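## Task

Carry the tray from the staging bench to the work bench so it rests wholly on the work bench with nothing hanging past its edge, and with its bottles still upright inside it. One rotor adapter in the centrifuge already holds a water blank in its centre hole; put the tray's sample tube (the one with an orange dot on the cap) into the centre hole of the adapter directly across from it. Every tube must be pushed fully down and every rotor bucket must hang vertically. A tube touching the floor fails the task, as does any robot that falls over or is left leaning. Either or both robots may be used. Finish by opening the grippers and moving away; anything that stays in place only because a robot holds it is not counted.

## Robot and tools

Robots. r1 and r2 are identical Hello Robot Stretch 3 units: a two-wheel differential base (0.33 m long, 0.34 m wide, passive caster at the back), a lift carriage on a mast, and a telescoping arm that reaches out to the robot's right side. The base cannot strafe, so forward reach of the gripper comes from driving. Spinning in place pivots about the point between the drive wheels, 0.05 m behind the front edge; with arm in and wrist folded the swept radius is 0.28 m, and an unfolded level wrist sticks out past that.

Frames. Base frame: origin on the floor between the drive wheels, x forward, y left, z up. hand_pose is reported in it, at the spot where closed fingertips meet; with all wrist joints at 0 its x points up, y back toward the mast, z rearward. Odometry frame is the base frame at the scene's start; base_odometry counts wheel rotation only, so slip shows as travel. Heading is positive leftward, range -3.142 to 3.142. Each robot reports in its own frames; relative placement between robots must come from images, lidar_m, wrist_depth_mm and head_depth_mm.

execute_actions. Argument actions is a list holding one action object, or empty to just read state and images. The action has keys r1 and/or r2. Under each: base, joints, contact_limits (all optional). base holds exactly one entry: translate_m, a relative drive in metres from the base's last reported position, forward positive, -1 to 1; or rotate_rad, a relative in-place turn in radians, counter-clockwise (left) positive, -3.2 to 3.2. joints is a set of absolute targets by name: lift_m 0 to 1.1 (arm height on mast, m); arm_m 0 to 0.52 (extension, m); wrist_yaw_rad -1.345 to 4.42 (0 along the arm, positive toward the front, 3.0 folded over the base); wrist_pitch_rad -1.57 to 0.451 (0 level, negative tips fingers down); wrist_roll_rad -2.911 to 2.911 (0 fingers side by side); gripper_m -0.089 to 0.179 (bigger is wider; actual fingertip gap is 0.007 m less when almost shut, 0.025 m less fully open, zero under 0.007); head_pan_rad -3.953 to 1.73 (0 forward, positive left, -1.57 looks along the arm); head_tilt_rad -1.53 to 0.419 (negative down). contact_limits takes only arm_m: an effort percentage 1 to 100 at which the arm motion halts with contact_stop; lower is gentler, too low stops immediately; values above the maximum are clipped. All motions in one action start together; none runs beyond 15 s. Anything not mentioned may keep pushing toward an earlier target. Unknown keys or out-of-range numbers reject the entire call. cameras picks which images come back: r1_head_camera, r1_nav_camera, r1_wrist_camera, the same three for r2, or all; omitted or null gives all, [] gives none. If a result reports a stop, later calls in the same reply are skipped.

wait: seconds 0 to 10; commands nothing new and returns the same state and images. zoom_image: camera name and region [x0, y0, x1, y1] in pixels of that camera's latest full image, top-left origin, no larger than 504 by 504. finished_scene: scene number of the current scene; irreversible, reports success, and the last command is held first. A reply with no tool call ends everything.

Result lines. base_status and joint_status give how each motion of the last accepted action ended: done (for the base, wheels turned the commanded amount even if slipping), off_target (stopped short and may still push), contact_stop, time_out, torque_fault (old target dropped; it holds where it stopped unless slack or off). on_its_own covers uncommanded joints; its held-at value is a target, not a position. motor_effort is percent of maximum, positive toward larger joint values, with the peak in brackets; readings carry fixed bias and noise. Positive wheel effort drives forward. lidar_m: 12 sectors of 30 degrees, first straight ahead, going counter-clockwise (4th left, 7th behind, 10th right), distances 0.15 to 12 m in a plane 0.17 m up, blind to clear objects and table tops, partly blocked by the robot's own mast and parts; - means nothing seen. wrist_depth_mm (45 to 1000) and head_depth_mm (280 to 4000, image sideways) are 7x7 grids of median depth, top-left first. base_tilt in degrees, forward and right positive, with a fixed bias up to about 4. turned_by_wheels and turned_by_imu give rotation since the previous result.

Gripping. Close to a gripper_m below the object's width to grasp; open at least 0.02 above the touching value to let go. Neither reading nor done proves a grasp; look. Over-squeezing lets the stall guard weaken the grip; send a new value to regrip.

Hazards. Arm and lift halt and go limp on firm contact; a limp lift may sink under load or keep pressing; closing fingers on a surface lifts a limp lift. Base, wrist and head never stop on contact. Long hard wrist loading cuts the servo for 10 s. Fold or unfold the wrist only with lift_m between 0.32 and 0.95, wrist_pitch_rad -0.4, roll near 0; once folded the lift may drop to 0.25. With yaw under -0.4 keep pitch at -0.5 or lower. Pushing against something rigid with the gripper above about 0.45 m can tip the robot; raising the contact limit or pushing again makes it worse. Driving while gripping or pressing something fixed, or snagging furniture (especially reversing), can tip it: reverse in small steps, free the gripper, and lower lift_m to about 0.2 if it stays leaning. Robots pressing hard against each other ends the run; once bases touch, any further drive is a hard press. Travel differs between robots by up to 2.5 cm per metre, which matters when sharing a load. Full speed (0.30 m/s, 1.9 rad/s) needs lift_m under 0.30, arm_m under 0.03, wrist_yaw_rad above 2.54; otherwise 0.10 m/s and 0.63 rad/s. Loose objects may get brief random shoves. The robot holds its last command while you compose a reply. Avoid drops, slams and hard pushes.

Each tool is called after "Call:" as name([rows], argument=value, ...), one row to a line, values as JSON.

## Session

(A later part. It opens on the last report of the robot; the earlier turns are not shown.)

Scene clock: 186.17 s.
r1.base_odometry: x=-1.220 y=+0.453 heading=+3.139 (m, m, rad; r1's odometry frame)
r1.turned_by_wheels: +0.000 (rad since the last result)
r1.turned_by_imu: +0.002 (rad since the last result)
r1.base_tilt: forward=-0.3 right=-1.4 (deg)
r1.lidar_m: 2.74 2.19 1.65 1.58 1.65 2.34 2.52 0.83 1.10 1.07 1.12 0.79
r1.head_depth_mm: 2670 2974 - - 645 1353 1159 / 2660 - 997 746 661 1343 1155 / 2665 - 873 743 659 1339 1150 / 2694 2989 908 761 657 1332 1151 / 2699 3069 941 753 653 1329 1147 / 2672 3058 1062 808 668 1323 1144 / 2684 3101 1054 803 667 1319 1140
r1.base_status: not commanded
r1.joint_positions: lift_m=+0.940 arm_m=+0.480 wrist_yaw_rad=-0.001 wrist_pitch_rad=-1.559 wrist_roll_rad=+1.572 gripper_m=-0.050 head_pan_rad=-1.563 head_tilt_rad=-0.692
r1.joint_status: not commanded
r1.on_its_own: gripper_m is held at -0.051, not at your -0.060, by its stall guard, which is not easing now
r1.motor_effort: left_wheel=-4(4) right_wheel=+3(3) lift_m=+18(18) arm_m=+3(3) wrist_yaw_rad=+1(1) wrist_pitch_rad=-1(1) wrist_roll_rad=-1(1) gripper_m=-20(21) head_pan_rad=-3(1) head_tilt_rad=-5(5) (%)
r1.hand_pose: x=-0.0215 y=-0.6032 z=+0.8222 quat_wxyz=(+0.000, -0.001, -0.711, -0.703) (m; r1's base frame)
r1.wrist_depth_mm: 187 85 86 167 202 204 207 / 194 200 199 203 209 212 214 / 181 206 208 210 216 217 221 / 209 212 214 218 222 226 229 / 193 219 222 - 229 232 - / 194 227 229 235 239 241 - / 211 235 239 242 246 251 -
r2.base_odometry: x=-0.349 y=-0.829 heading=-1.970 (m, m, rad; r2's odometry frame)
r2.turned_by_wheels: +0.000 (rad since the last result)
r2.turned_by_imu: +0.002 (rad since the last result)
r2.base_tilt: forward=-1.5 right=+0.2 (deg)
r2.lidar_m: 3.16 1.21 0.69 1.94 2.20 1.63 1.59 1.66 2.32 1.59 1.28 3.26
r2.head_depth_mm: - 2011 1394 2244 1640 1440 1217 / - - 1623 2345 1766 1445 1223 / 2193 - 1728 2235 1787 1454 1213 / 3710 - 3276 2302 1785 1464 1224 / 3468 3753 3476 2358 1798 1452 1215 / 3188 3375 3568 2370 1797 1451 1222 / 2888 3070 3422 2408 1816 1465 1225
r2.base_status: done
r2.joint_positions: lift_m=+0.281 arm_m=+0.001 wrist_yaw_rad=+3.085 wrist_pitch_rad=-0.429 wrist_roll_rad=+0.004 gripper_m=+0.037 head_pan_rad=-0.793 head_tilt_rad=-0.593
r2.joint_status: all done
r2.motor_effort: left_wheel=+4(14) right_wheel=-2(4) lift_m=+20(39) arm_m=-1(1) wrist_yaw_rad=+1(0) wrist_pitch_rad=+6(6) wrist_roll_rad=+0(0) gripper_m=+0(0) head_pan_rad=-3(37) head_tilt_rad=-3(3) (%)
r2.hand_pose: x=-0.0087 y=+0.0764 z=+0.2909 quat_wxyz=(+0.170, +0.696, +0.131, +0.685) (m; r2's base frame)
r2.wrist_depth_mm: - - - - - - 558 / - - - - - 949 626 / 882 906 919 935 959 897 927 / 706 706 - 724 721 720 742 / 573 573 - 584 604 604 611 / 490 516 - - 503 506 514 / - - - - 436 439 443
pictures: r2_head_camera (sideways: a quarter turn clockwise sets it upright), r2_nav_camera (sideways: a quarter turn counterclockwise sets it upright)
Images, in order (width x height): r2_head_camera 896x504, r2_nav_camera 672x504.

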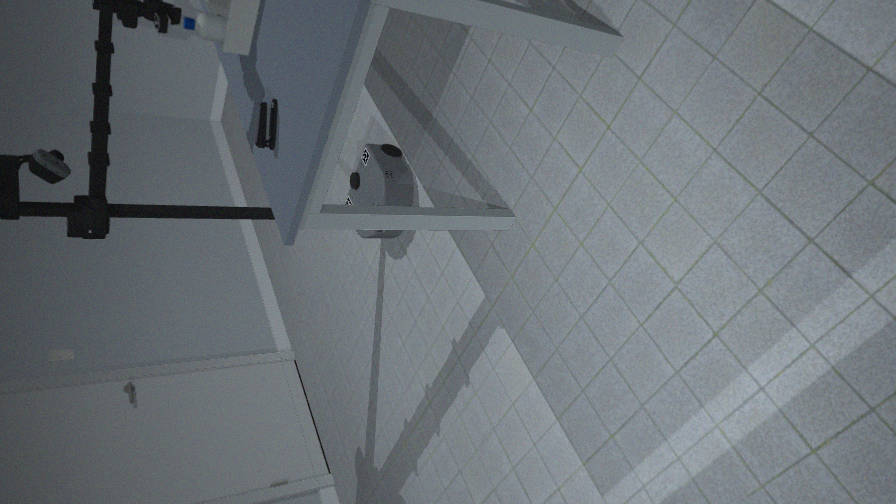

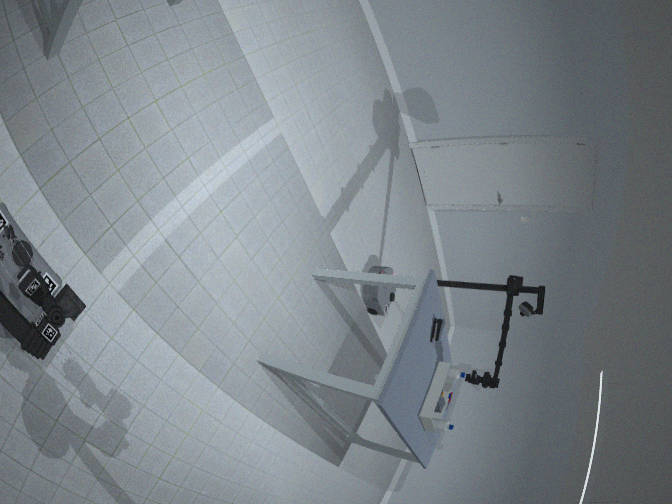

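Call:
execute_actions([
  {"r2":{"base":{"rotate_rad":1.57},"joints":{"lift_m":0.25,"head_pan_rad":-2.7,"head_tilt_rad":-0.6}}},
], cameras=[])

Call:
execute_actions([
  {"r2":{"base":{"translate_m":-0.8}}},
], cameras=["r2_head_camera","r2_nav_camera"])

Scene clock: 200.27 s.
r1.base_odometry: x=-1.220 y=+0.453 heading=+3.139 (m, m, rad; r1's odometry frame)
r1.turned_by_wheels: +0.000 (rad since the last result)
r1.turned_by_imu: +0.001 (rad since the last result)
r1.base_tilt: forward=-0.3 right=-1.4 (deg)
r1.lidar_m: 2.74 2.20 1.64 1.58 1.65 2.35 2.51 0.83 1.11 1.07 1.12 0.79
r1.head_depth_mm: 2645 2989 - - 647 1343 1160 / 2697 - 998 746 661 1351 1154 / 2662 - 873 743 656 1338 1152 / 2690 2938 907 760 656 1337 1149 / 2706 3067 938 756 653 1335 1149 / 2694 3041 1063 808 667 1331 1147 / 2740 3076 1057 804 667 1328 1140
r1.base_status: not commanded
r1.joint_positions: lift_m=+0.940 arm_m=+0.480 wrist_yaw_rad=-0.001 wrist_pitch_rad=-1.559 wrist_roll_rad=+1.572 gripper_m=-0.050 head_pan_rad=-1.563 head_tilt_rad=-0.692
r1.joint_status: not commanded
r1.on_its_own: gripper_m is held at -0.051, not at your -0.060, by its stall guard, which is not easing now
r1.motor_effort: left_wheel=-4(4) right_wheel=+3(4) lift_m=+18(18) arm_m=+3(3) wrist_yaw_rad=+1(1) wrist_pitch_rad=-1(1) wrist_roll_rad=-1(1) gripper_m=-20(20) head_pan_rad=-3(2) head_tilt_rad=-5(4) (%)
r1.hand_pose: x=-0.0215 y=-0.6032 z=+0.8222 quat_wxyz=(+0.000, -0.001, -0.711, -0.703) (m; r1's base frame)
r1.wrist_depth_mm: 188 85 86 167 202 204 207 / 193 199 199 205 209 211 213 / 180 205 207 211 216 217 220 / 210 212 214 217 222 225 231 / 193 218 221 - 230 233 - / 195 226 228 235 239 241 - / 211 235 237 242 247 251 -
r2.base_odometry: x=-0.349 y=-0.829 heading=-0.400 (m, m, rad; r2's odometry frame)
r2.turned_by_wheels: +1.570 (rad since the last result)
r2.turned_by_imu: +1.547 (rad since the last result)
r2.base_tilt: forward=-1.5 right=+0.2 (deg)
r2.lidar_m: 1.90 2.20 1.64 1.59 1.66 2.32 1.63 1.28 3.27 3.16 1.20 0.69
r2.head_depth_mm: 3802 - 3383 2302 1795 1445 1201 / - - 3013 2243 1770 1450 1216 / - 2610 1514 1953 1727 1448 1218 / - 2139 1538 2368 1793 1451 1217 / - - 1652 2402 1771 1464 1223 / - - 1656 2203 1815 1460 1232 / 3610 3845 3510 2423 1842 1467 1227
r2.base_status: done
r2.joint_positions: lift_m=+0.251 arm_m=+0.001 wrist_yaw_rad=+3.085 wrist_pitch_rad=-0.429 wrist_roll_rad=+0.004 gripper_m=+0.037 head_pan_rad=-2.693 head_tilt_rad=-0.594
r2.joint_status: all done
r2.motor_effort: left_wheel=-4(12) right_wheel=+3(9) lift_m=+19(20) arm_m=-2(2) wrist_yaw_rad=+0(1) wrist_pitch_rad=+6(6) wrist_roll_rad=+0(1) gripper_m=+0(0) head_pan_rad=-3(38) head_tilt_rad=-2(2) (%)
r2.hand_pose: x=-0.0087 y=+0.0764 z=+0.2609 quat_wxyz=(+0.171, +0.696, +0.131, +0.685) (m; r2's base frame)
r2.wrist_depth_mm: - - - - - - - / - - - - - - - / 822 828 847 858 868 882 898 / 648 651 - 662 667 671 696 / 535 528 - 562 555 559 560 / 463 - - - 463 468 480 / - - - - 403 406 405
pictures: none
No camera images: the call's "cameras" was empty. Leave "cameras" out to get every camera's image.

Scene clock: 204.70 s.
r1.base_odometry: x=-1.220 y=+0.453 heading=+3.139 (m, m, rad; r1's odometry frame)
r1.turned_by_wheels: +0.000 (rad since the last result)
r1.turned_by_imu: +0.001 (rad since the last result)
r1.base_tilt: forward=-0.3 right=-1.3 (deg)
r1.lidar_m: 2.74 2.20 1.64 1.58 1.65 2.34 2.52 0.83 1.10 1.07 1.12 0.79
r1.head_depth_mm: 2667 2949 - - 645 1344 1158 / 2649 - 997 743 658 1346 1154 / 2660 - 871 745 657 1340 1153 / 2682 2997 907 761 655 1341 1155 / 2691 3057 942 755 652 1334 1144 / 2707 3080 1061 807 669 1329 1138 / 2676 3053 1056 804 666 1323 1143
r1.base_status: not commanded
r1.joint_positions: lift_m=+0.940 arm_m=+0.480 wrist_yaw_rad=-0.001 wrist_pitch_rad=-1.559 wrist_roll_rad=+1.572 gripper_m=-0.050 head_pan_rad=-1.563 head_tilt_rad=-0.692
r1.joint_status: not commanded
r1.on_its_own: gripper_m is held at -0.051, not at your -0.060, by its stall guard, which is not easing now
r1.motor_effort: left_wheel=-4(3) right_wheel=+3(4) lift_m=+18(18) arm_m=+3(3) wrist_yaw_rad=+1(0) wrist_pitch_rad=-1(1) wrist_roll_rad=-1(1) gripper_m=-21(19) head_pan_rad=-2(3) head_tilt_rad=-4(5) (%)
r1.hand_pose: x=-0.0215 y=-0.6032 z=+0.8222 quat_wxyz=(+0.000, -0.001, -0.711, -0.703) (m; r1's base frame)
r1.wrist_depth_mm: 187 85 86 167 202 205 206 / 193 199 199 205 209 211 213 / 180 206 207 211 215 218 220 / 209 212 214 218 223 225 230 / 193 218 220 - 231 233 - / 196 227 229 234 239 241 - / 211 235 238 242 247 251 -
r2.base_odometry: x=-1.086 y=-0.518 heading=-0.400 (m, m, rad; r2's odometry frame)
r2.turned_by_wheels: +0.000 (rad since the last result)
r2.turned_by_imu: -0.002 (rad since the last result)
r2.base_tilt: forward=-1.4 right=+0.2 (deg)
r2.lidar_m: 1.82 2.23 1.66 1.61 1.68 2.33 1.58 0.59 0.58 3.15 3.26 1.40
r2.head_depth_mm: 3254 3518 3378 2352 1798 1431 1202 / 3307 3650 2876 2199 1781 1449 1210 / 3487 3740 1517 2352 1727 1454 1218 / 3700 - 1337 1121 1796 1411 1215 / 3889 - 1344 980 1739 1451 1159 / - - 1285 981 772 889 1146 / 3725 3984 1436 986 774 1465 1225
r2.base_status: done
r2.joint_positions: lift_m=+0.251 arm_m=+0.001 wrist_yaw_rad=+3.085 wrist_pitch_rad=-0.429 wrist_roll_rad=+0.004 gripper_m=+0.037 head_pan_rad=-2.693 head_tilt_rad=-0.594
r2.joint_status: not commanded
r2.motor_effort: left_wheel=-4(15) right_wheel=+3(5) lift_m=+20(20) arm_m=-2(2) wrist_yaw_rad=+0(1) wrist_pitch_rad=+6(6) wrist_roll_rad=+0(1) gripper_m=+0(0) head_pan_rad=-3(3) head_tilt_rad=-3(2) (%)
r2.hand_pose: x=-0.0087 y=+0.0764 z=+0.2609 quat_wxyz=(+0.171, +0.696, +0.131, +0.685) (m; r2's base frame)
r2.wrist_depth_mm: - - - - - - - / - - - - - - - / 822 825 861 855 870 887 890 / 645 648 - 663 670 683 691 / 531 540 - 566 560 553 565 / 463 - - - 470 467 467 / - - - - 403 404 407
pictures: r2_head_camera (sideways: a quarter turn clockwise sets it upright), r2_nav_camera (sideways: a quarter turn counterclockwise sets it upright)
Images, in order (width x height): r2_head_camera 896x504, r2_nav_camera 672x504.

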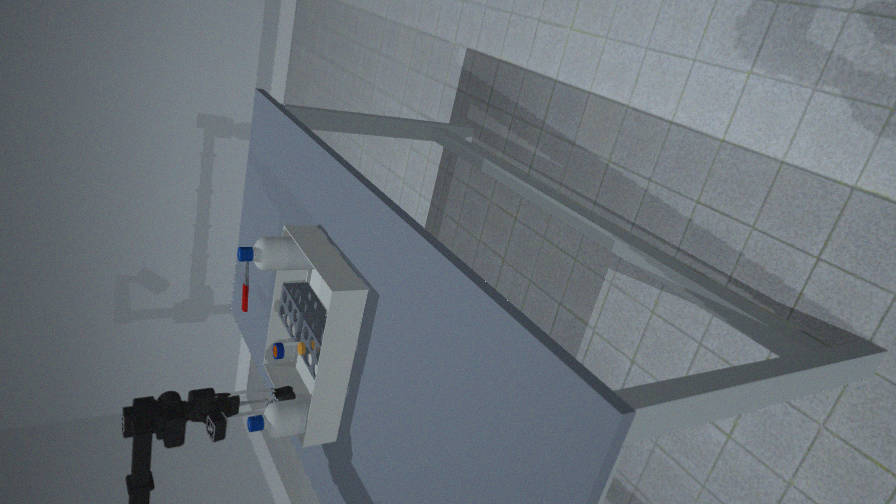

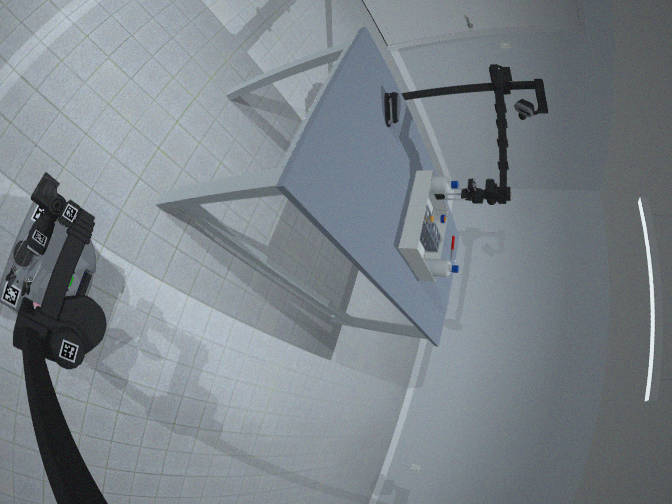

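Call:
execute_actions([
  {"r2":{"base":{"translate_m":-1.0},"joints":{"head_pan_rad":-1.57,"head_tilt_rad":-0.7}}},
], cameras=[])

Call:
execute_actions([
  {"r2":{"base":{"translate_m":-0.14},"joints":{"lift_m":0.95,"wrist_pitch_rad":-0.4}}},
], cameras=[])

Call:
execute_actions([
  {"r2":{"joints":{"wrist_yaw_rad":0}}},
], cameras=[])

Call:
execute_actions([
  {"r2":{"joints":{"wrist_pitch_rad":-1.57,"lift_m":1.09,"wrist_roll_rad":1.57,"gripper_m":0.08,"arm_m":0.2}}},
], cameras=["r2_head_camera","r2_wrist_camera"])

Scene clock: 217.03 s.
r1.base_odometry: x=-1.220 y=+0.453 heading=+3.139 (m, m, rad; r1's odometry frame)
r1.turned_by_wheels: +0.000 (rad since the last result)
r1.turned_by_imu: +0.002 (rad since the last result)
r1.base_tilt: forward=-0.2 right=-1.4 (deg)
r1.lidar_m: 2.74 2.20 1.64 1.58 1.66 2.35 2.52 0.83 1.10 1.07 1.12 0.79
r1.head_depth_mm: 2647 2988 - - 643 1347 1160 / 2671 - 1000 742 660 1346 1156 / 2654 - 873 743 656 1341 1156 / 2682 2977 905 762 654 1341 1151 / 2699 3045 945 754 651 1336 1149 / 2697 3063 1066 808 668 1329 1142 / 2713 3058 1063 804 668 1331 1140
r1.base_status: not commanded
r1.joint_positions: lift_m=+0.940 arm_m=+0.480 wrist_yaw_rad=-0.001 wrist_pitch_rad=-1.559 wrist_roll_rad=+1.572 gripper_m=-0.050 head_pan_rad=-1.563 head_tilt_rad=-0.692
r1.joint_status: not commanded
r1.on_its_own: gripper_m is held at -0.051, not at your -0.060, by its stall guard, which is not easing now
r1.motor_effort: left_wheel=-4(4) right_wheel=+3(3) lift_m=+18(18) arm_m=+3(3) wrist_yaw_rad=+1(0) wrist_pitch_rad=-1(1) wrist_roll_rad=-1(1) gripper_m=-20(20) head_pan_rad=-2(3) head_tilt_rad=-5(4) (%)
r1.hand_pose: x=-0.0215 y=-0.6032 z=+0.8222 quat_wxyz=(+0.000, -0.001, -0.711, -0.703) (m; r1's base frame)
r1.wrist_depth_mm: 188 85 86 167 201 204 207 / 193 199 199 205 209 210 214 / 181 206 207 210 215 217 221 / 209 212 214 218 223 225 230 / 193 219 221 - 230 233 - / 196 225 229 235 239 240 - / 210 235 237 243 248 251 -
r2.base_odometry: x=-2.007 y=-0.128 heading=-0.400 (m, m, rad; r2's odometry frame)
r2.turned_by_wheels: +0.000 (rad since the last result)
r2.turned_by_imu: -0.003 (rad since the last result)
r2.base_tilt: forward=-1.5 right=+0.3 (deg)
r2.lidar_m: 2.37 2.27 1.68 1.63 1.70 2.36 2.91 0.58 0.43 0.41 0.43 0.60
r2.head_depth_mm: 2689 2983 1127 687 666 1299 1115 / 2585 2808 1020 807 669 1295 1118 / 1298 879 978 808 669 1297 1118 / 1464 2874 1012 823 673 1296 1114 / 2670 2962 1139 846 674 1300 1119 / 2653 3004 1143 843 678 1308 1119 / 2639 2919 1151 851 678 1302 1122
r2.base_status: done
r2.joint_positions: lift_m=+0.251 arm_m=+0.001 wrist_yaw_rad=+3.085 wrist_pitch_rad=-0.429 wrist_roll_rad=+0.004 gripper_m=+0.037 head_pan_rad=-1.577 head_tilt_rad=-0.691
r2.joint_status: all done
r2.motor_effort: left_wheel=-4(13) right_wheel=+3(4) lift_m=+19(20) arm_m=-2(1) wrist_yaw_rad=+0(0) wrist_pitch_rad=+6(6) wrist_roll_rad=+1(0) gripper_m=+0(0) head_pan_rad=+3(36) head_tilt_rad=-3(11) (%)
r2.hand_pose: x=-0.0087 y=+0.0764 z=+0.2609 quat_wxyz=(+0.171, +0.696, +0.131, +0.685) (m; r2's base frame)
r2.wrist_depth_mm: - - - - - - - / - - - - - - - / 821 828 851 858 880 881 902 / 645 647 - 668 678 678 682 / 537 533 - 564 559 556 564 / 463 - - - 466 468 472 / - - - - 402 404 410
pictures: none
No camera images: the call's "cameras" was empty. Leave "cameras" out to get every camera's image.

Scene clock: 224.23 s.
r1.base_odometry: x=-1.220 y=+0.453 heading=+3.139 (m, m, rad; r1's odometry frame)
r1.turned_by_wheels: +0.000 (rad since the last result)
r1.turned_by_imu: +0.002 (rad since the last result)
r1.base_tilt: forward=-0.2 right=-1.3 (deg)
r1.lidar_m: 2.74 2.20 1.65 1.58 1.65 2.35 2.52 0.83 1.10 1.07 1.12 0.79
r1.head_depth_mm: 2632 2916 - - 644 1350 1167 / 2666 - 1000 745 659 1344 1154 / 2608 - 873 744 657 1342 1152 / 1205 2974 910 760 656 1340 1148 / 2709 3068 943 753 652 1329 1144 / 2712 3049 1063 808 668 1328 1148 / 2735 3085 1058 805 666 1333 1146
r1.base_status: not commanded
r1.joint_positions: lift_m=+0.940 arm_m=+0.480 wrist_yaw_rad=-0.001 wrist_pitch_rad=-1.559 wrist_roll_rad=+1.572 gripper_m=-0.050 head_pan_rad=-1.563 head_tilt_rad=-0.692
r1.joint_status: not commanded
r1.on_its_own: gripper_m is held at -0.051, not at your -0.060, by its stall guard, which is not easing now
r1.motor_effort: left_wheel=-4(4) right_wheel=+3(3) lift_m=+18(18) arm_m=+3(3) wrist_yaw_rad=+1(1) wrist_pitch_rad=-1(2) wrist_roll_rad=-1(1) gripper_m=-20(20) head_pan_rad=-3(3) head_tilt_rad=-4(5) (%)
r1.hand_pose: x=-0.0215 y=-0.6032 z=+0.8222 quat_wxyz=(+0.000, -0.001, -0.711, -0.703) (m; r1's base frame)
r1.wrist_depth_mm: 188 85 86 167 202 204 206 / 193 200 199 203 209 211 215 / 181 205 208 211 216 218 220 / 210 213 213 218 223 224 229 / 193 218 221 - 230 234 - / 195 227 230 235 238 241 - / 210 234 239 243 246 251 -
r2.base_odometry: x=-2.136 y=-0.074 heading=-0.400 (m, m, rad; r2's odometry frame)
r2.turned_by_wheels: +0.000 (rad since the last result)
r2.turned_by_imu: -0.001 (rad since the last result)
r2.base_tilt: forward=-1.5 right=+0.2 (deg)
r2.lidar_m: 2.51 2.27 1.68 1.63 1.70 2.36 2.78 0.57 0.42 0.41 0.43 0.59
r2.head_depth_mm: 2659 2985 1124 869 - - 1109 / 2663 3000 1123 780 - - 1116 / 2641 2968 1018 691 711 - - / 1325 846 998 807 714 - 1107 / 1293 2952 927 811 714 - 1111 / 2605 3007 1155 821 672 1287 1097 / 2640 2941 1148 852 673 1314 1116
r2.base_status: done
r2.joint_positions: lift_m=+0.949 arm_m=+0.001 wrist_yaw_rad=+3.085 wrist_pitch_rad=-0.421 wrist_roll_rad=+0.004 gripper_m=+0.037 head_pan_rad=-1.577 head_tilt_rad=-0.691
r2.joint_status: all done
r2.motor_effort: left_wheel=-4(13) right_wheel=+2(5) lift_m=+63(67) arm_m=-1(2) wrist_yaw_rad=-1(0) wrist_pitch_rad=+10(12) wrist_roll_rad=+0(0) gripper_m=+0(0) head_pan_rad=+3(3) head_tilt_rad=-2(3) (%)
r2.hand_pose: x=-0.0087 y=+0.0773 z=+0.9612 quat_wxyz=(+0.168, +0.696, +0.128, +0.686) (m; r2's base frame)
r2.wrist_depth_mm: - - - - - - - / - - - - - - - / - - - - - - - / - - - - - - - / - - - - - - - / - - - - - - - / - - - - - - -
pictures: none
No camera images: the call's "cameras" was empty. Leave "cameras" out to get every camera's image.

Scene clock: 226.77 s.
r1.base_odometry: x=-1.220 y=+0.453 heading=+3.139 (m, m, rad; r1's odometry frame)
r1.turned_by_wheels: +0.000 (rad since the last result)
r1.turned_by_imu: +0.001 (rad since the last result)
r1.base_tilt: forward=-0.1 right=-1.3 (deg)
r1.lidar_m: 2.74 2.20 1.64 1.58 1.65 2.35 2.52 0.83 1.10 1.07 1.12 0.79
r1.head_depth_mm: 2660 2942 - - 644 1352 1162 / 2662 - 996 744 660 1347 1151 / 2662 - 874 741 657 1341 1151 / 1115 2953 907 762 656 1339 1150 / 2706 3056 945 755 652 1330 1151 / 2693 3092 1067 809 667 1332 1140 / 2702 3078 1058 804 668 1324 1138
r1.base_status: not commanded
r1.joint_positions: lift_m=+0.940 arm_m=+0.480 wrist_yaw_rad=-0.001 wrist_pitch_rad=-1.559 wrist_roll_rad=+1.572 gripper_m=-0.050 head_pan_rad=-1.563 head_tilt_rad=-0.692
r1.joint_status: not commanded
r1.on_its_own: gripper_m is held at -0.051, not at your -0.060, by its stall guard, which is not easing now
r1.motor_effort: left_wheel=-3(4) right_wheel=+3(3) lift_m=+18(18) arm_m=+3(3) wrist_yaw_rad=+1(1) wrist_pitch_rad=-1(1) wrist_roll_rad=-1(1) gripper_m=-20(20) head_pan_rad=-2(3) head_tilt_rad=-4(4) (%)
r1.hand_pose: x=-0.0215 y=-0.6032 z=+0.8222 quat_wxyz=(+0.000, -0.001, -0.711, -0.703) (m; r1's base frame)
r1.wrist_depth_mm: 188 85 86 167 202 205 207 / 193 199 199 205 208 211 213 / 181 205 208 211 215 217 220 / 210 212 214 218 223 224 230 / 194 219 221 - 231 233 - / 195 227 229 234 240 242 - / 211 235 239 243 247 251 -
r2.base_odometry: x=-2.136 y=-0.074 heading=-0.400 (m, m, rad; r2's odometry frame)
r2.turned_by_wheels: +0.000 (rad since the last result)
r2.turned_by_imu: +0.000 (rad since the last result)
r2.base_tilt: forward=-1.5 right=+0.3 (deg)
r2.lidar_m: 2.51 2.27 1.68 1.63 1.70 2.36 2.77 0.57 0.42 0.41 0.43 0.59
r2.head_depth_mm: 2662 3008 1123 868 - - - / 2646 2991 1132 783 - - - / 2659 2895 1015 690 - - - / 1330 843 993 821 - 1304 1106 / 1292 2974 928 812 673 1297 1113 / 2644 2963 1144 816 675 1311 1116 / 2680 2977 1146 847 676 1299 1128
r2.base_status: not commanded
r2.joint_positions: lift_m=+0.949 arm_m=+0.001 wrist_yaw_rad=+0.002 wrist_pitch_rad=-0.421 wrist_roll_rad=+0.004 gripper_m=+0.037 head_pan_rad=-1.577 head_tilt_rad=-0.691
r2.joint_status: all done
r2.motor_effort: left_wheel=-4(4) right_wheel=+3(3) lift_m=+63(63) arm_m=-2(2) wrist_yaw_rad=-2(3) wrist_pitch_rad=+10(10) wrist_roll_rad=+0(0) gripper_m=+0(0) head_pan_rad=+3(3) head_tilt_rad=-3(2) (%)
r2.hand_pose: x=-0.0210 y=-0.3703 z=+0.9612 quat_wxyz=(+0.690, +0.149, -0.692, -0.148) (m; r2's base frame)
r2.wrist_depth_mm: - - - - - - - / - - 920 - - - - / 690 700 663 590 577 747 745 / 543 543 525 549 396 577 585 / 444 453 417 414 423 472 467 / 375 381 369 385 376 391 394 / 326 330 331 334 337 339 343
pictures: none
No camera images: the call's "cameras" was empty. Leave "cameras" out to get every camera's image.

Scene clock: 229.47 s.
r1.base_odometry: x=-1.220 y=+0.453 heading=+3.139 (m, m, rad; r1's odometry frame)
r1.turned_by_wheels: +0.000 (rad since the last result)
r1.turned_by_imu: +0.001 (rad since the last result)
r1.base_tilt: forward=-0.2 right=-1.3 (deg)
r1.lidar_m: 2.74 2.20 1.65 1.57 1.65 2.35 2.53 0.83 1.10 1.07 1.13 0.79
r1.head_depth_mm: 2653 2949 - - 644 1350 1165 / 2662 - 998 746 660 1347 1154 / 2672 - 874 743 658 1337 1145 / 2546 2983 908 760 656 1339 1150 / 2686 3069 942 754 653 1339 1151 / 2685 3082 1064 804 669 1333 1146 / 2707 3059 1057 802 666 1329 1147
r1.base_status: not commanded
r1.joint_positions: lift_m=+0.940 arm_m=+0.480 wrist_yaw_rad=-0.001 wrist_pitch_rad=-1.559 wrist_roll_rad=+1.572 gripper_m=-0.050 head_pan_rad=-1.563 head_tilt_rad=-0.692
r1.joint_status: not commanded
r1.on_its_own: gripper_m is held at -0.051, not at your -0.060, by its stall guard, which is not easing now
r1.motor_effort: left_wheel=-4(4) right_wheel=+4(3) lift_m=+18(18) arm_m=+3(3) wrist_yaw_rad=+1(1) wrist_pitch_rad=-1(1) wrist_roll_rad=-1(1) gripper_m=-20(19) head_pan_rad=-3(2) head_tilt_rad=-5(4) (%)
r1.hand_pose: x=-0.0215 y=-0.6032 z=+0.8222 quat_wxyz=(+0.000, -0.001, -0.711, -0.703) (m; r1's base frame)
r1.wrist_depth_mm: 187 85 86 167 202 205 207 / 194 200 199 204 208 211 214 / 181 205 207 211 215 218 221 / 209 212 214 217 223 225 231 / 194 219 222 - 230 233 - / 195 227 230 235 240 242 - / 210 235 238 243 248 251 -
r2.base_odometry: x=-2.136 y=-0.074 heading=-0.400 (m, m, rad; r2's odometry frame)
r2.turned_by_wheels: +0.000 (rad since the last result)
r2.turned_by_imu: +0.000 (rad since the last result)
r2.base_tilt: forward=-1.5 right=+0.3 (deg)
r2.lidar_m: 2.50 2.28 1.68 1.63 1.70 2.36 2.77 0.57 0.42 0.41 0.43 0.59
r2.head_depth_mm: 2630 3112 2952 837 670 1282 1116 / - 3047 1053 782 669 1299 1120 / - - - 680 671 1289 1121 / 1292 855 - 817 672 1294 1118 / 1298 2938 928 813 674 1298 1122 / 2663 2985 1144 820 673 1294 1117 / 2635 2974 1148 847 675 1299 1120
r2.base_status: not commanded
r2.joint_positions: lift_m=+1.089 arm_m=+0.200 wrist_yaw_rad=+0.001 wrist_pitch_rad=-1.560 wrist_roll_rad=+1.565 gripper_m=+0.080 head_pan_rad=-1.577 head_tilt_rad=-0.691
r2.joint_status: all done
r2.motor_effort: left_wheel=-4(4) right_wheel=+3(2) lift_m=+63(58) arm_m=+2(3) wrist_yaw_rad=-2(2) wrist_pitch_rad=-5(10) wrist_roll_rad=+3(3) gripper_m=+0(81) head_pan_rad=+3(3) head_tilt_rad=-4(3) (%)
r2.hand_pose: x=-0.0216 y=-0.3230 z=+0.9715 quat_wxyz=(+0.003, +0.002, -0.711, -0.704) (m; r2's base frame)
r2.wrist_depth_mm: 288 341 344 - - - - / 293 352 353 - - - - / 362 367 365 - - - - / 373 377 377 - - - - / 392 390 389 - - - - / 393 373 410 - - - - / 422 423 419 - - - -
pictures: r2_head_camera (sideways: a quarter turn clockwise sets it upright), r2_wrist_camera
Images, in order (width x height): r2_head_camera 896x504, r2_wrist_camera 644x364.

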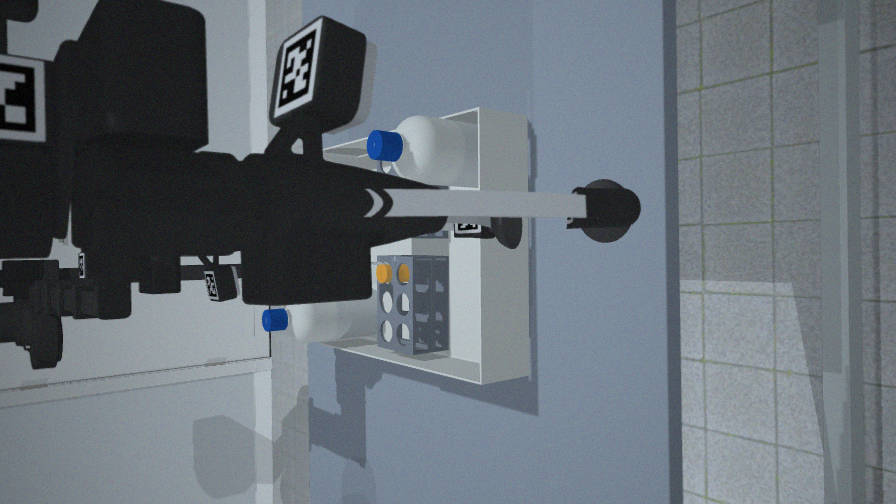

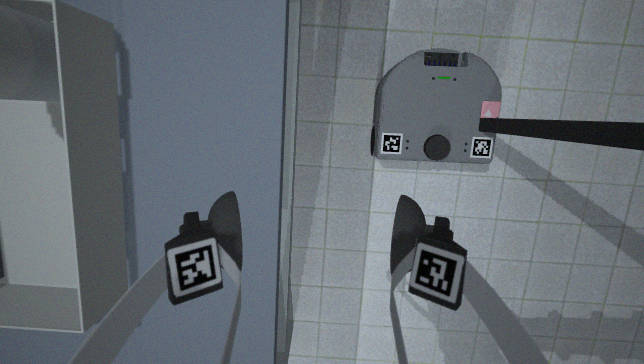

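Call:
execute_actions([
  {"r2":{"joints":{"arm_m":0.42,"lift_m":1.0}}},
], cameras=["r2_head_camera","r2_wrist_camera"])

Scene clock: 239.90 s.
r1.base_odometry: x=-1.220 y=+0.453 heading=+3.139 (m, m, rad; r1's odometry frame)
r1.turned_by_wheels: +0.000 (rad since the last result)
r1.turned_by_imu: +0.001 (rad since the last result)
r1.base_tilt: forward=-0.2 right=-1.4 (deg)
r1.lidar_m: 2.73 2.20 1.65 1.58 1.66 2.35 2.52 0.83 1.10 1.07 1.12 0.79
r1.head_depth_mm: 2677 2986 - - 646 1349 1154 / 2692 - 997 743 662 1342 1156 / 2594 - 871 741 657 1337 1153 / 786 2252 910 757 655 1339 1150 / 2701 3023 943 753 652 1342 1148 / 2696 3062 1062 806 668 1333 1143 / 2700 3096 1056 804 667 1334 1146
r1.base_status: not commanded
r1.joint_positions: lift_m=+0.940 arm_m=+0.480 wrist_yaw_rad=-0.001 wrist_pitch_rad=-1.559 wrist_roll_rad=+1.572 gripper_m=-0.050 head_pan_rad=-1.563 head_tilt_rad=-0.692
r1.joint_status: not commanded
r1.on_its_own: gripper_m is held at -0.051, not at your -0.060, by its stall guard, which is not easing now
r1.motor_effort: left_wheel=-4(4) right_wheel=+4(4) lift_m=+18(18) arm_m=+3(4) wrist_yaw_rad=+1(0) wrist_pitch_rad=-1(1) wrist_roll_rad=-1(1) gripper_m=-20(20) head_pan_rad=-2(3) head_tilt_rad=-4(5) (%)
r1.hand_pose: x=-0.0215 y=-0.6032 z=+0.8222 quat_wxyz=(+0.000, -0.001, -0.711, -0.703) (m; r1's base frame)
r1.wrist_depth_mm: 188 85 86 167 202 204 207 / 193 199 199 204 209 212 214 / 180 205 208 211 215 218 220 / 210 212 214 218 223 225 231 / 193 218 221 - 230 233 - / 195 227 229 234 240 242 - / 211 234 238 242 248 250 -
r2.base_odometry: x=-2.136 y=-0.074 heading=-0.400 (m, m, rad; r2's odometry frame)
r2.turned_by_wheels: +0.000 (rad since the last result)
r2.turned_by_imu: +0.000 (rad since the last result)
r2.base_tilt: forward=-1.4 right=+0.3 (deg)
r2.lidar_m: 2.51 2.27 1.69 1.63 1.70 2.36 2.77 0.57 0.42 0.41 0.43 0.59
r2.head_depth_mm: 2632 - 1071 837 669 1299 1116 / 2610 3092 1125 787 667 1295 1122 / 2564 - 993 691 672 1296 1117 / 2523 857 981 809 670 1291 1119 / 1284 2942 923 809 672 1300 1115 / 2629 2945 1149 814 676 1301 1120 / 2627 2945 1146 850 674 1313 1124
r2.base_status: not commanded
r2.joint_positions: lift_m=+1.001 arm_m=+0.420 wrist_yaw_rad=+0.000 wrist_pitch_rad=-1.561 wrist_roll_rad=+1.566 gripper_m=+0.080 head_pan_rad=-1.577 head_tilt_rad=-0.691
r2.joint_status: all done
r2.motor_effort: left_wheel=-4(4) right_wheel=+2(3) lift_m=+19(57) arm_m=+2(3) wrist_yaw_rad=-2(1) wrist_pitch_rad=-4(5) wrist_roll_rad=+2(2) gripper_m=+0(0) head_pan_rad=+3(3) head_tilt_rad=-3(3) (%)
r2.hand_pose: x=-0.0216 y=-0.5428 z=+0.8829 quat_wxyz=(+0.002, +0.002, -0.710, -0.704) (m; r2's base frame)
r2.wrist_depth_mm: 204 106 121 254 256 257 989 / 212 234 131 265 266 265 - / 215 268 272 274 274 273 - / 251 280 280 281 282 283 - / 231 287 291 291 289 295 - / 236 271 304 302 306 - - / 244 308 311 313 314 318 -
pictures: r2_head_camera (sideways: a quarter turn clockwise sets it upright), r2_wrist_camera
Images, in order (width x height): r2_head_camera 896x504, r2_wrist_camera 644x364.

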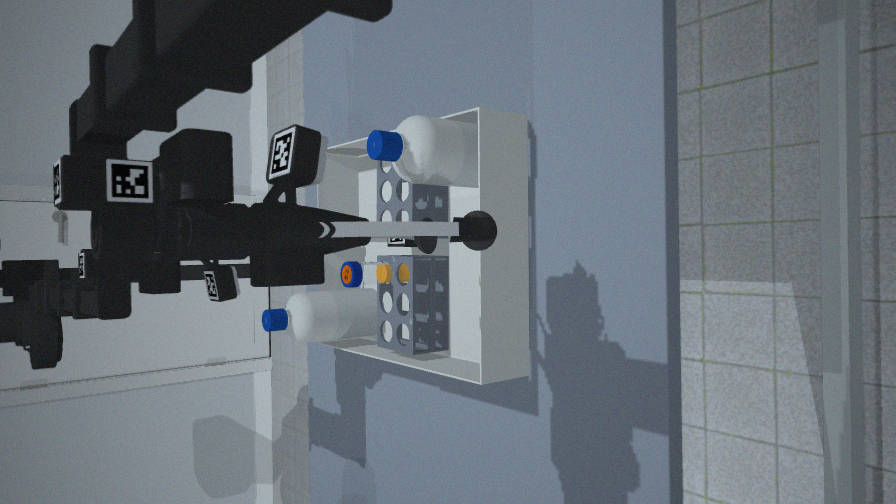

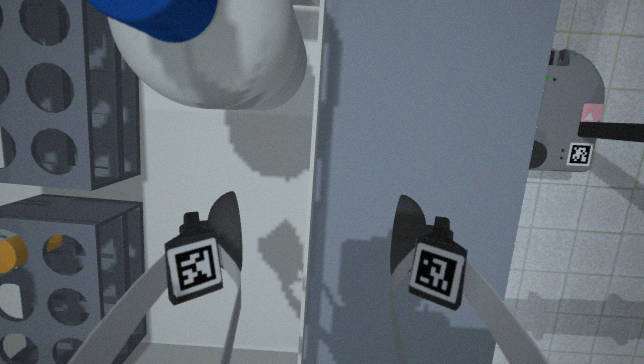

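Call:
execute_actions([
  {"r2":{"base":{"translate_m":0.025},"joints":{"lift_m":0.94}}},
], cameras=[])

Call:
execute_actions([
  {"r2":{"joints":{"gripper_m":-0.05,"head_pan_rad":-0.5,"head_tilt_rad":-0.3}}},
], cameras=[])

Call:
execute_actions([
  {"r1":{"joints":{"lift_m":1.03}},"r2":{"joints":{"lift_m":1.03}}},
])

Scene clock: 250.53 s.
r1.base_odometry: x=-1.220 y=+0.453 heading=+3.139 (m, m, rad; r1's odometry frame)
r1.turned_by_wheels: +0.000 (rad since the last result)
r1.turned_by_imu: +0.001 (rad since the last result)
r1.base_tilt: forward=-0.3 right=-1.4 (deg)
r1.lidar_m: 2.74 2.20 1.64 1.58 1.66 2.34 2.52 0.83 1.10 1.07 1.12 0.79
r1.head_depth_mm: 2665 2943 - - 646 1348 1162 / 2673 - 999 745 659 1351 1158 / 2629 - 874 742 656 1347 1156 / 858 2930 905 763 655 1336 1148 / 2713 3067 942 753 653 1332 1149 / 2715 3059 1063 806 668 1330 1149 / 2692 3059 1056 807 666 1326 1146
r1.base_status: not commanded
r1.joint_positions: lift_m=+0.940 arm_m=+0.480 wrist_yaw_rad=-0.001 wrist_pitch_rad=-1.559 wrist_roll_rad=+1.572 gripper_m=-0.050 head_pan_rad=-1.563 head_tilt_rad=-0.692
r1.joint_status: not commanded
r1.on_its_own: gripper_m is held at -0.051, not at your -0.060, by its stall guard, which is not easing now
r1.motor_effort: left_wheel=-4(4) right_wheel=+3(3) lift_m=+18(18) arm_m=+3(3) wrist_yaw_rad=+1(0) wrist_pitch_rad=-1(1) wrist_roll_rad=-1(1) gripper_m=-20(20) head_pan_rad=-3(3) head_tilt_rad=-4(4) (%)
r1.hand_pose: x=-0.0215 y=-0.6032 z=+0.8222 quat_wxyz=(+0.000, -0.001, -0.711, -0.703) (m; r1's base frame)
r1.wrist_depth_mm: 187 85 86 167 203 204 208 / 194 200 199 204 208 211 214 / 181 206 207 211 216 218 221 / 208 213 214 217 222 225 230 / 193 218 220 - 230 231 - / 196 227 229 234 239 242 - / 210 235 238 243 247 249 -
r2.base_odometry: x=-2.113 y=-0.083 heading=-0.400 (m, m, rad; r2's odometry frame)
r2.turned_by_wheels: +0.000 (rad since the last result)
r2.turned_by_imu: +0.000 (rad since the last result)
r2.base_tilt: forward=-1.5 right=+0.2 (deg)
r2.lidar_m: 2.49 2.27 1.68 1.63 1.70 2.36 2.80 0.57 0.43 0.41 0.43 0.59
r2.head_depth_mm: 2651 2960 - - 667 1289 1113 / 2654 2899 1023 690 670 1301 1129 / 2627 - - 802 667 1291 1116 / 1291 858 - 808 674 1308 1125 / 2514 2951 984 811 673 1295 1124 / 2668 2987 1145 844 674 1295 1121 / 2640 3008 1141 847 674 1295 1122
r2.base_status: done
r2.joint_positions: lift_m=+0.941 arm_m=+0.420 wrist_yaw_rad=+0.000 wrist_pitch_rad=-1.561 wrist_roll_rad=+1.566 gripper_m=+0.080 head_pan_rad=-1.577 head_tilt_rad=-0.691
r2.joint_status: all done
r2.motor_effort: left_wheel=-4(4) right_wheel=+2(6) lift_m=+20(20) arm_m=+2(3) wrist_yaw_rad=+0(1) wrist_pitch_rad=-5(4) wrist_roll_rad=+3(2) gripper_m=+1(0) head_pan_rad=+3(3) head_tilt_rad=-3(3) (%)
r2.hand_pose: x=-0.0216 y=-0.5428 z=+0.8229 quat_wxyz=(+0.002, +0.002, -0.710, -0.704) (m; r2's base frame)
r2.wrist_depth_mm: 196 198 125 201 200 200 200 / 202 206 205 206 207 207 207 / 207 212 212 212 213 212 213 / 217 219 219 219 221 219 - / 221 227 226 228 225 226 - / 226 236 237 236 237 234 - / 213 244 243 243 244 244 -
pictures: none
No camera images: the call's "cameras" was empty. Leave "cameras" out to get every camera's image.

Scene clock: 252.33 s.
r1.base_odometry: x=-1.220 y=+0.453 heading=+3.139 (m, m, rad; r1's odometry frame)
r1.turned_by_wheels: +0.000 (rad since the last result)
r1.turned_by_imu: +0.000 (rad since the last result)
r1.base_tilt: forward=-0.2 right=-1.4 (deg)
r1.lidar_m: 2.74 2.20 1.65 1.58 1.65 2.35 2.52 0.83 1.10 1.07 1.12 0.79
r1.head_depth_mm: 2679 2953 - - 644 1356 1159 / 2681 - 998 745 660 1339 1156 / 2628 - 873 748 656 1348 1149 / 948 2916 908 758 655 1334 1151 / 2688 3081 948 758 652 1335 1144 / 2701 3069 1061 805 667 1324 1144 / 2714 3072 1061 801 667 1337 1140
r1.base_status: not commanded
r1.joint_positions: lift_m=+0.940 arm_m=+0.480 wrist_yaw_rad=-0.001 wrist_pitch_rad=-1.548 wrist_roll_rad=+1.572 gripper_m=-0.050 head_pan_rad=-1.563 head_tilt_rad=-0.692
r1.joint_status: not commanded
r1.on_its_own: gripper_m is held at -0.051, not at your -0.060, by its stall guard, which is not easing now
r1.motor_effort: left_wheel=-4(4) right_wheel=+4(3) lift_m=+18(18) arm_m=+3(3) wrist_yaw_rad=+1(1) wrist_pitch_rad=-7(7) wrist_roll_rad=-1(1) gripper_m=-19(20) head_pan_rad=-3(2) head_tilt_rad=-4(5) (%)
r1.hand_pose: x=-0.0215 y=-0.6061 z=+0.8220 quat_wxyz=(+0.000, -0.001, -0.715, -0.699) (m; r1's base frame)
r1.wrist_depth_mm: 189 82 90 165 201 202 204 / 194 201 200 204 207 209 211 / 183 206 209 211 214 215 218 / 211 214 215 218 222 223 228 / 203 221 222 - 227 232 - / 197 227 230 236 238 240 - / 212 234 238 243 246 248 -
r2.base_odometry: x=-2.113 y=-0.083 heading=-0.400 (m, m, rad; r2's odometry frame)
r2.turned_by_wheels: +0.000 (rad since the last result)
r2.turned_by_imu: +0.000 (rad since the last result)
r2.base_tilt: forward=-1.5 right=+0.2 (deg)
r2.lidar_m: 2.48 2.27 1.69 1.63 1.70 2.36 2.80 0.57 0.42 0.41 0.43 0.59
r2.head_depth_mm: 3567 3732 3877 3862 1098 785 611 / 3840 - - - 2614 788 677 / 3850 - - - 2643 825 1349 / 3711 - - - 2608 1767 1437 / 3740 - - 3429 2659 1933 1487 / 3498 - - 3731 2677 1925 1487 / 3368 - - 3619 2560 1925 1503
r2.base_status: not commanded
r2.joint_positions: lift_m=+0.940 arm_m=+0.420 wrist_yaw_rad=-0.001 wrist_pitch_rad=-1.555 wrist_roll_rad=+1.573 gripper_m=-0.049 head_pan_rad=-0.507 head_tilt_rad=-0.310
r2.joint_status: all done
r2.motor_effort: left_wheel=-4(4) right_wheel=+3(3) lift_m=+27(27) arm_m=+2(2) wrist_yaw_rad=+1(1) wrist_pitch_rad=-7(8) wrist_roll_rad=-1(2) gripper_m=-18(95) head_pan_rad=+3(36) head_tilt_rad=+4(22) (%)
r2.hand_pose: x=-0.0215 y=-0.5444 z=+0.8226 quat_wxyz=(-0.001, -0.001, -0.712, -0.702) (m; r2's base frame)
r2.wrist_depth_mm: 194 198 116 198 199 198 198 / 198 205 204 204 206 206 204 / 204 212 211 211 211 210 212 / 216 219 218 218 219 218 987 / 219 227 226 - 225 225 - / 213 234 234 236 235 233 - / 214 243 243 242 244 242 -
pictures: none
No camera images: the call's "cameras" was empty. Leave "cameras" out to get every camera's image.

Scene clock: 254.00 s.
r1.base_odometry: x=-1.220 y=+0.453 heading=+3.139 (m, m, rad; r1's odometry frame)
r1.turned_by_wheels: +0.000 (rad since the last result)
r1.turned_by_imu: +0.000 (rad since the last result)
r1.base_tilt: forward=-0.2 right=-1.3 (deg)
r1.lidar_m: 2.74 2.20 1.64 1.58 1.66 2.34 2.53 0.83 1.10 1.07 1.13 0.79
r1.head_depth_mm: - 3120 1094 827 662 1349 1157 / - 3017 657 768 659 1339 1160 / - 3022 808 765 658 1344 1147 / 2617 2880 836 763 654 1336 1153 / 2676 2933 824 758 653 1339 1145 / 2697 3023 1059 807 668 1329 1140 / 2714 3074 1060 804 667 1330 1141
r1.base_status: not commanded
r1.joint_positions: lift_m=+1.029 arm_m=+0.480 wrist_yaw_rad=-0.001 wrist_pitch_rad=-1.548 wrist_roll_rad=+1.572 gripper_m=-0.050 head_pan_rad=-1.563 head_tilt_rad=-0.692
r1.joint_status: all done
r1.on_its_own: gripper_m is held at -0.051, not at your -0.060, by its stall guard, which is not easing now
r1.motor_effort: left_wheel=-4(4) right_wheel=+4(4) lift_m=+26(27) arm_m=+4(3) wrist_yaw_rad=+1(0) wrist_pitch_rad=-7(7) wrist_roll_rad=-1(1) gripper_m=-19(19) head_pan_rad=-2(3) head_tilt_rad=-5(5) (%)
r1.hand_pose: x=-0.0215 y=-0.6062 z=+0.9115 quat_wxyz=(+0.000, -0.001, -0.715, -0.699) (m; r1's base frame)
r1.wrist_depth_mm: 189 83 91 163 287 287 - / 195 201 201 205 298 296 - / 182 207 209 300 306 307 - / 211 214 214 309 315 318 - / 195 220 222 - 325 333 - / 197 228 230 336 340 345 - / 219 234 238 343 351 - -
r2.base_odometry: x=-2.113 y=-0.083 heading=-0.400 (m, m, rad; r2's odometry frame)
r2.turned_by_wheels: +0.000 (rad since the last result)
r2.turned_by_imu: +0.000 (rad since the last result)
r2.base_tilt: forward=-1.5 right=+0.3 (deg)
r2.lidar_m: 2.48 2.27 1.68 1.63 1.70 2.36 2.79 0.58 0.42 0.41 0.43 0.59
r2.head_depth_mm: 3535 3769 3930 3941 1094 788 612 / 3860 - - - 2600 791 677 / 3768 - - - 2670 824 1343 / 3690 - - - 2672 1774 1433 / 3721 - - 3507 2713 1907 1490 / 3514 - - 3884 2721 1907 1480 / 3309 - - 3598 2573 1948 1491
r2.base_status: not commanded
r2.joint_positions: lift_m=+1.029 arm_m=+0.420 wrist_yaw_rad=-0.001 wrist_pitch_rad=-1.555 wrist_roll_rad=+1.573 gripper_m=-0.049 head_pan_rad=-0.507 head_tilt_rad=-0.310
r2.joint_status: all done
r2.motor_effort: left_wheel=-5(4) right_wheel=+3(3) lift_m=+71(76) arm_m=+2(2) wrist_yaw_rad=+0(1) wrist_pitch_rad=-7(7) wrist_roll_rad=-1(1) gripper_m=-17(18) head_pan_rad=+3(3) head_tilt_rad=+3(3) (%)
r2.hand_pose: x=-0.0215 y=-0.5444 z=+0.9112 quat_wxyz=(-0.001, -0.002, -0.712, -0.702) (m; r2's base frame)
r2.wrist_depth_mm: 193 197 116 198 283 283 - / 198 204 204 205 292 291 - / 203 210 210 212 299 300 - / 216 218 217 220 309 313 - / 220 225 225 - 321 - - / 214 234 233 285 331 - - / 213 242 243 340 346 - -
pictures: r1_head_camera (sideways: a quarter turn clockwise sets it upright), r1_nav_camera (sideways: a quarter turn counterclockwise sets it upright), r1_wrist_camera, r2_head_camera (sideways: a quarter turn clockwise sets it upright), r2_nav_camera (sideways: a quarter turn counterclockwise sets it upright), r2_wrist_camera
Images, in order (width x height): r1_head_camera 896x504, r1_nav_camera 672x504, r1_wrist_camera 644x364, r2_head_camera 896x504, r2_nav_camera 672x504, r2_wrist_camera 644x364.

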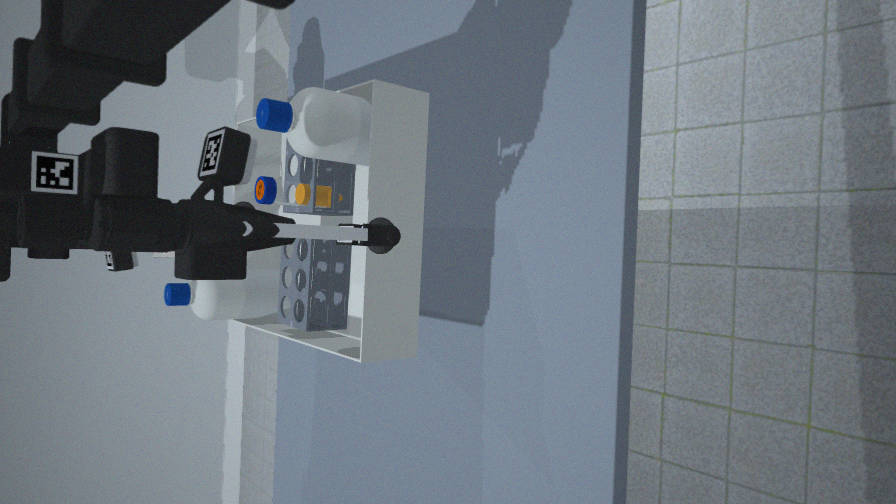

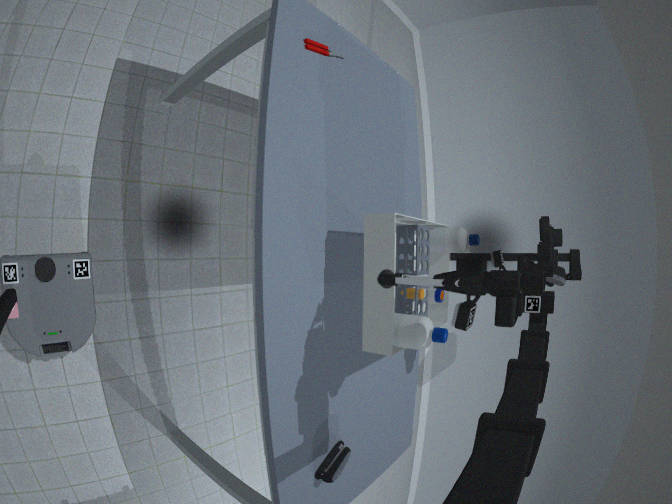

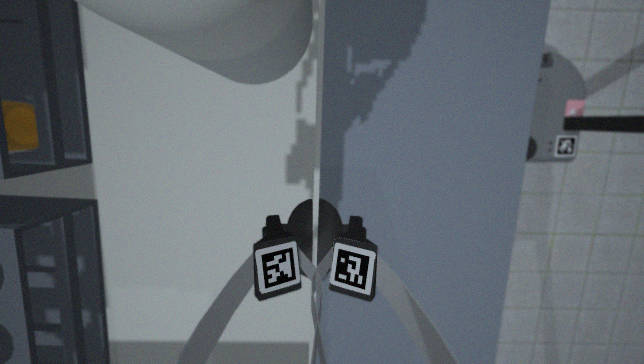

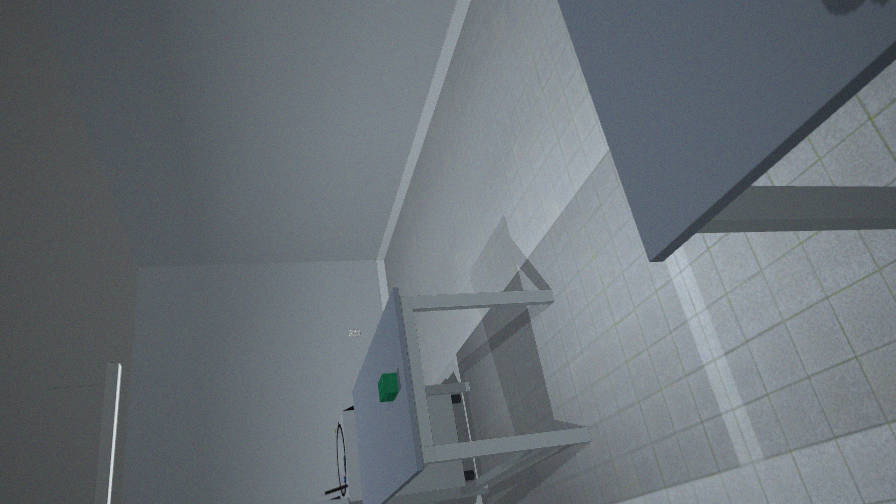

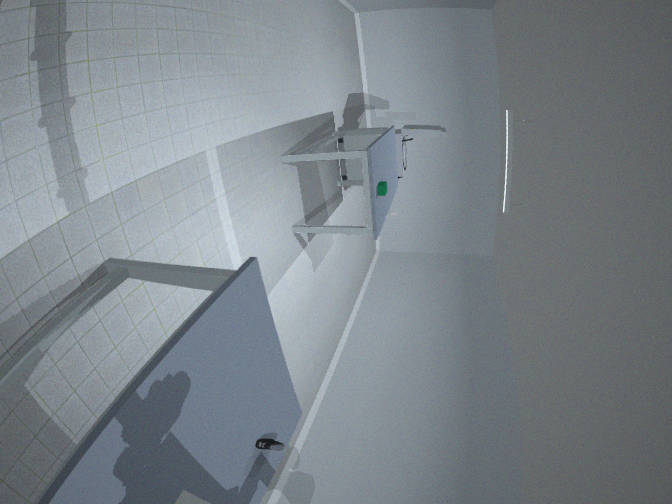

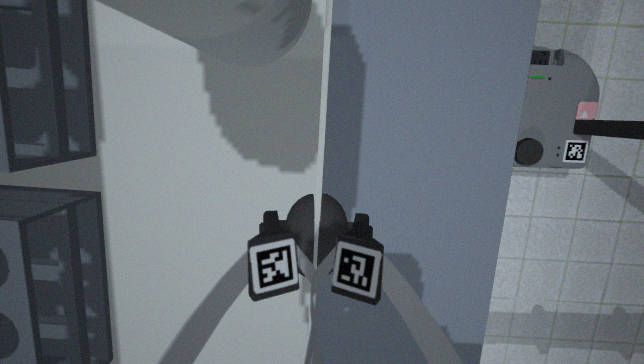

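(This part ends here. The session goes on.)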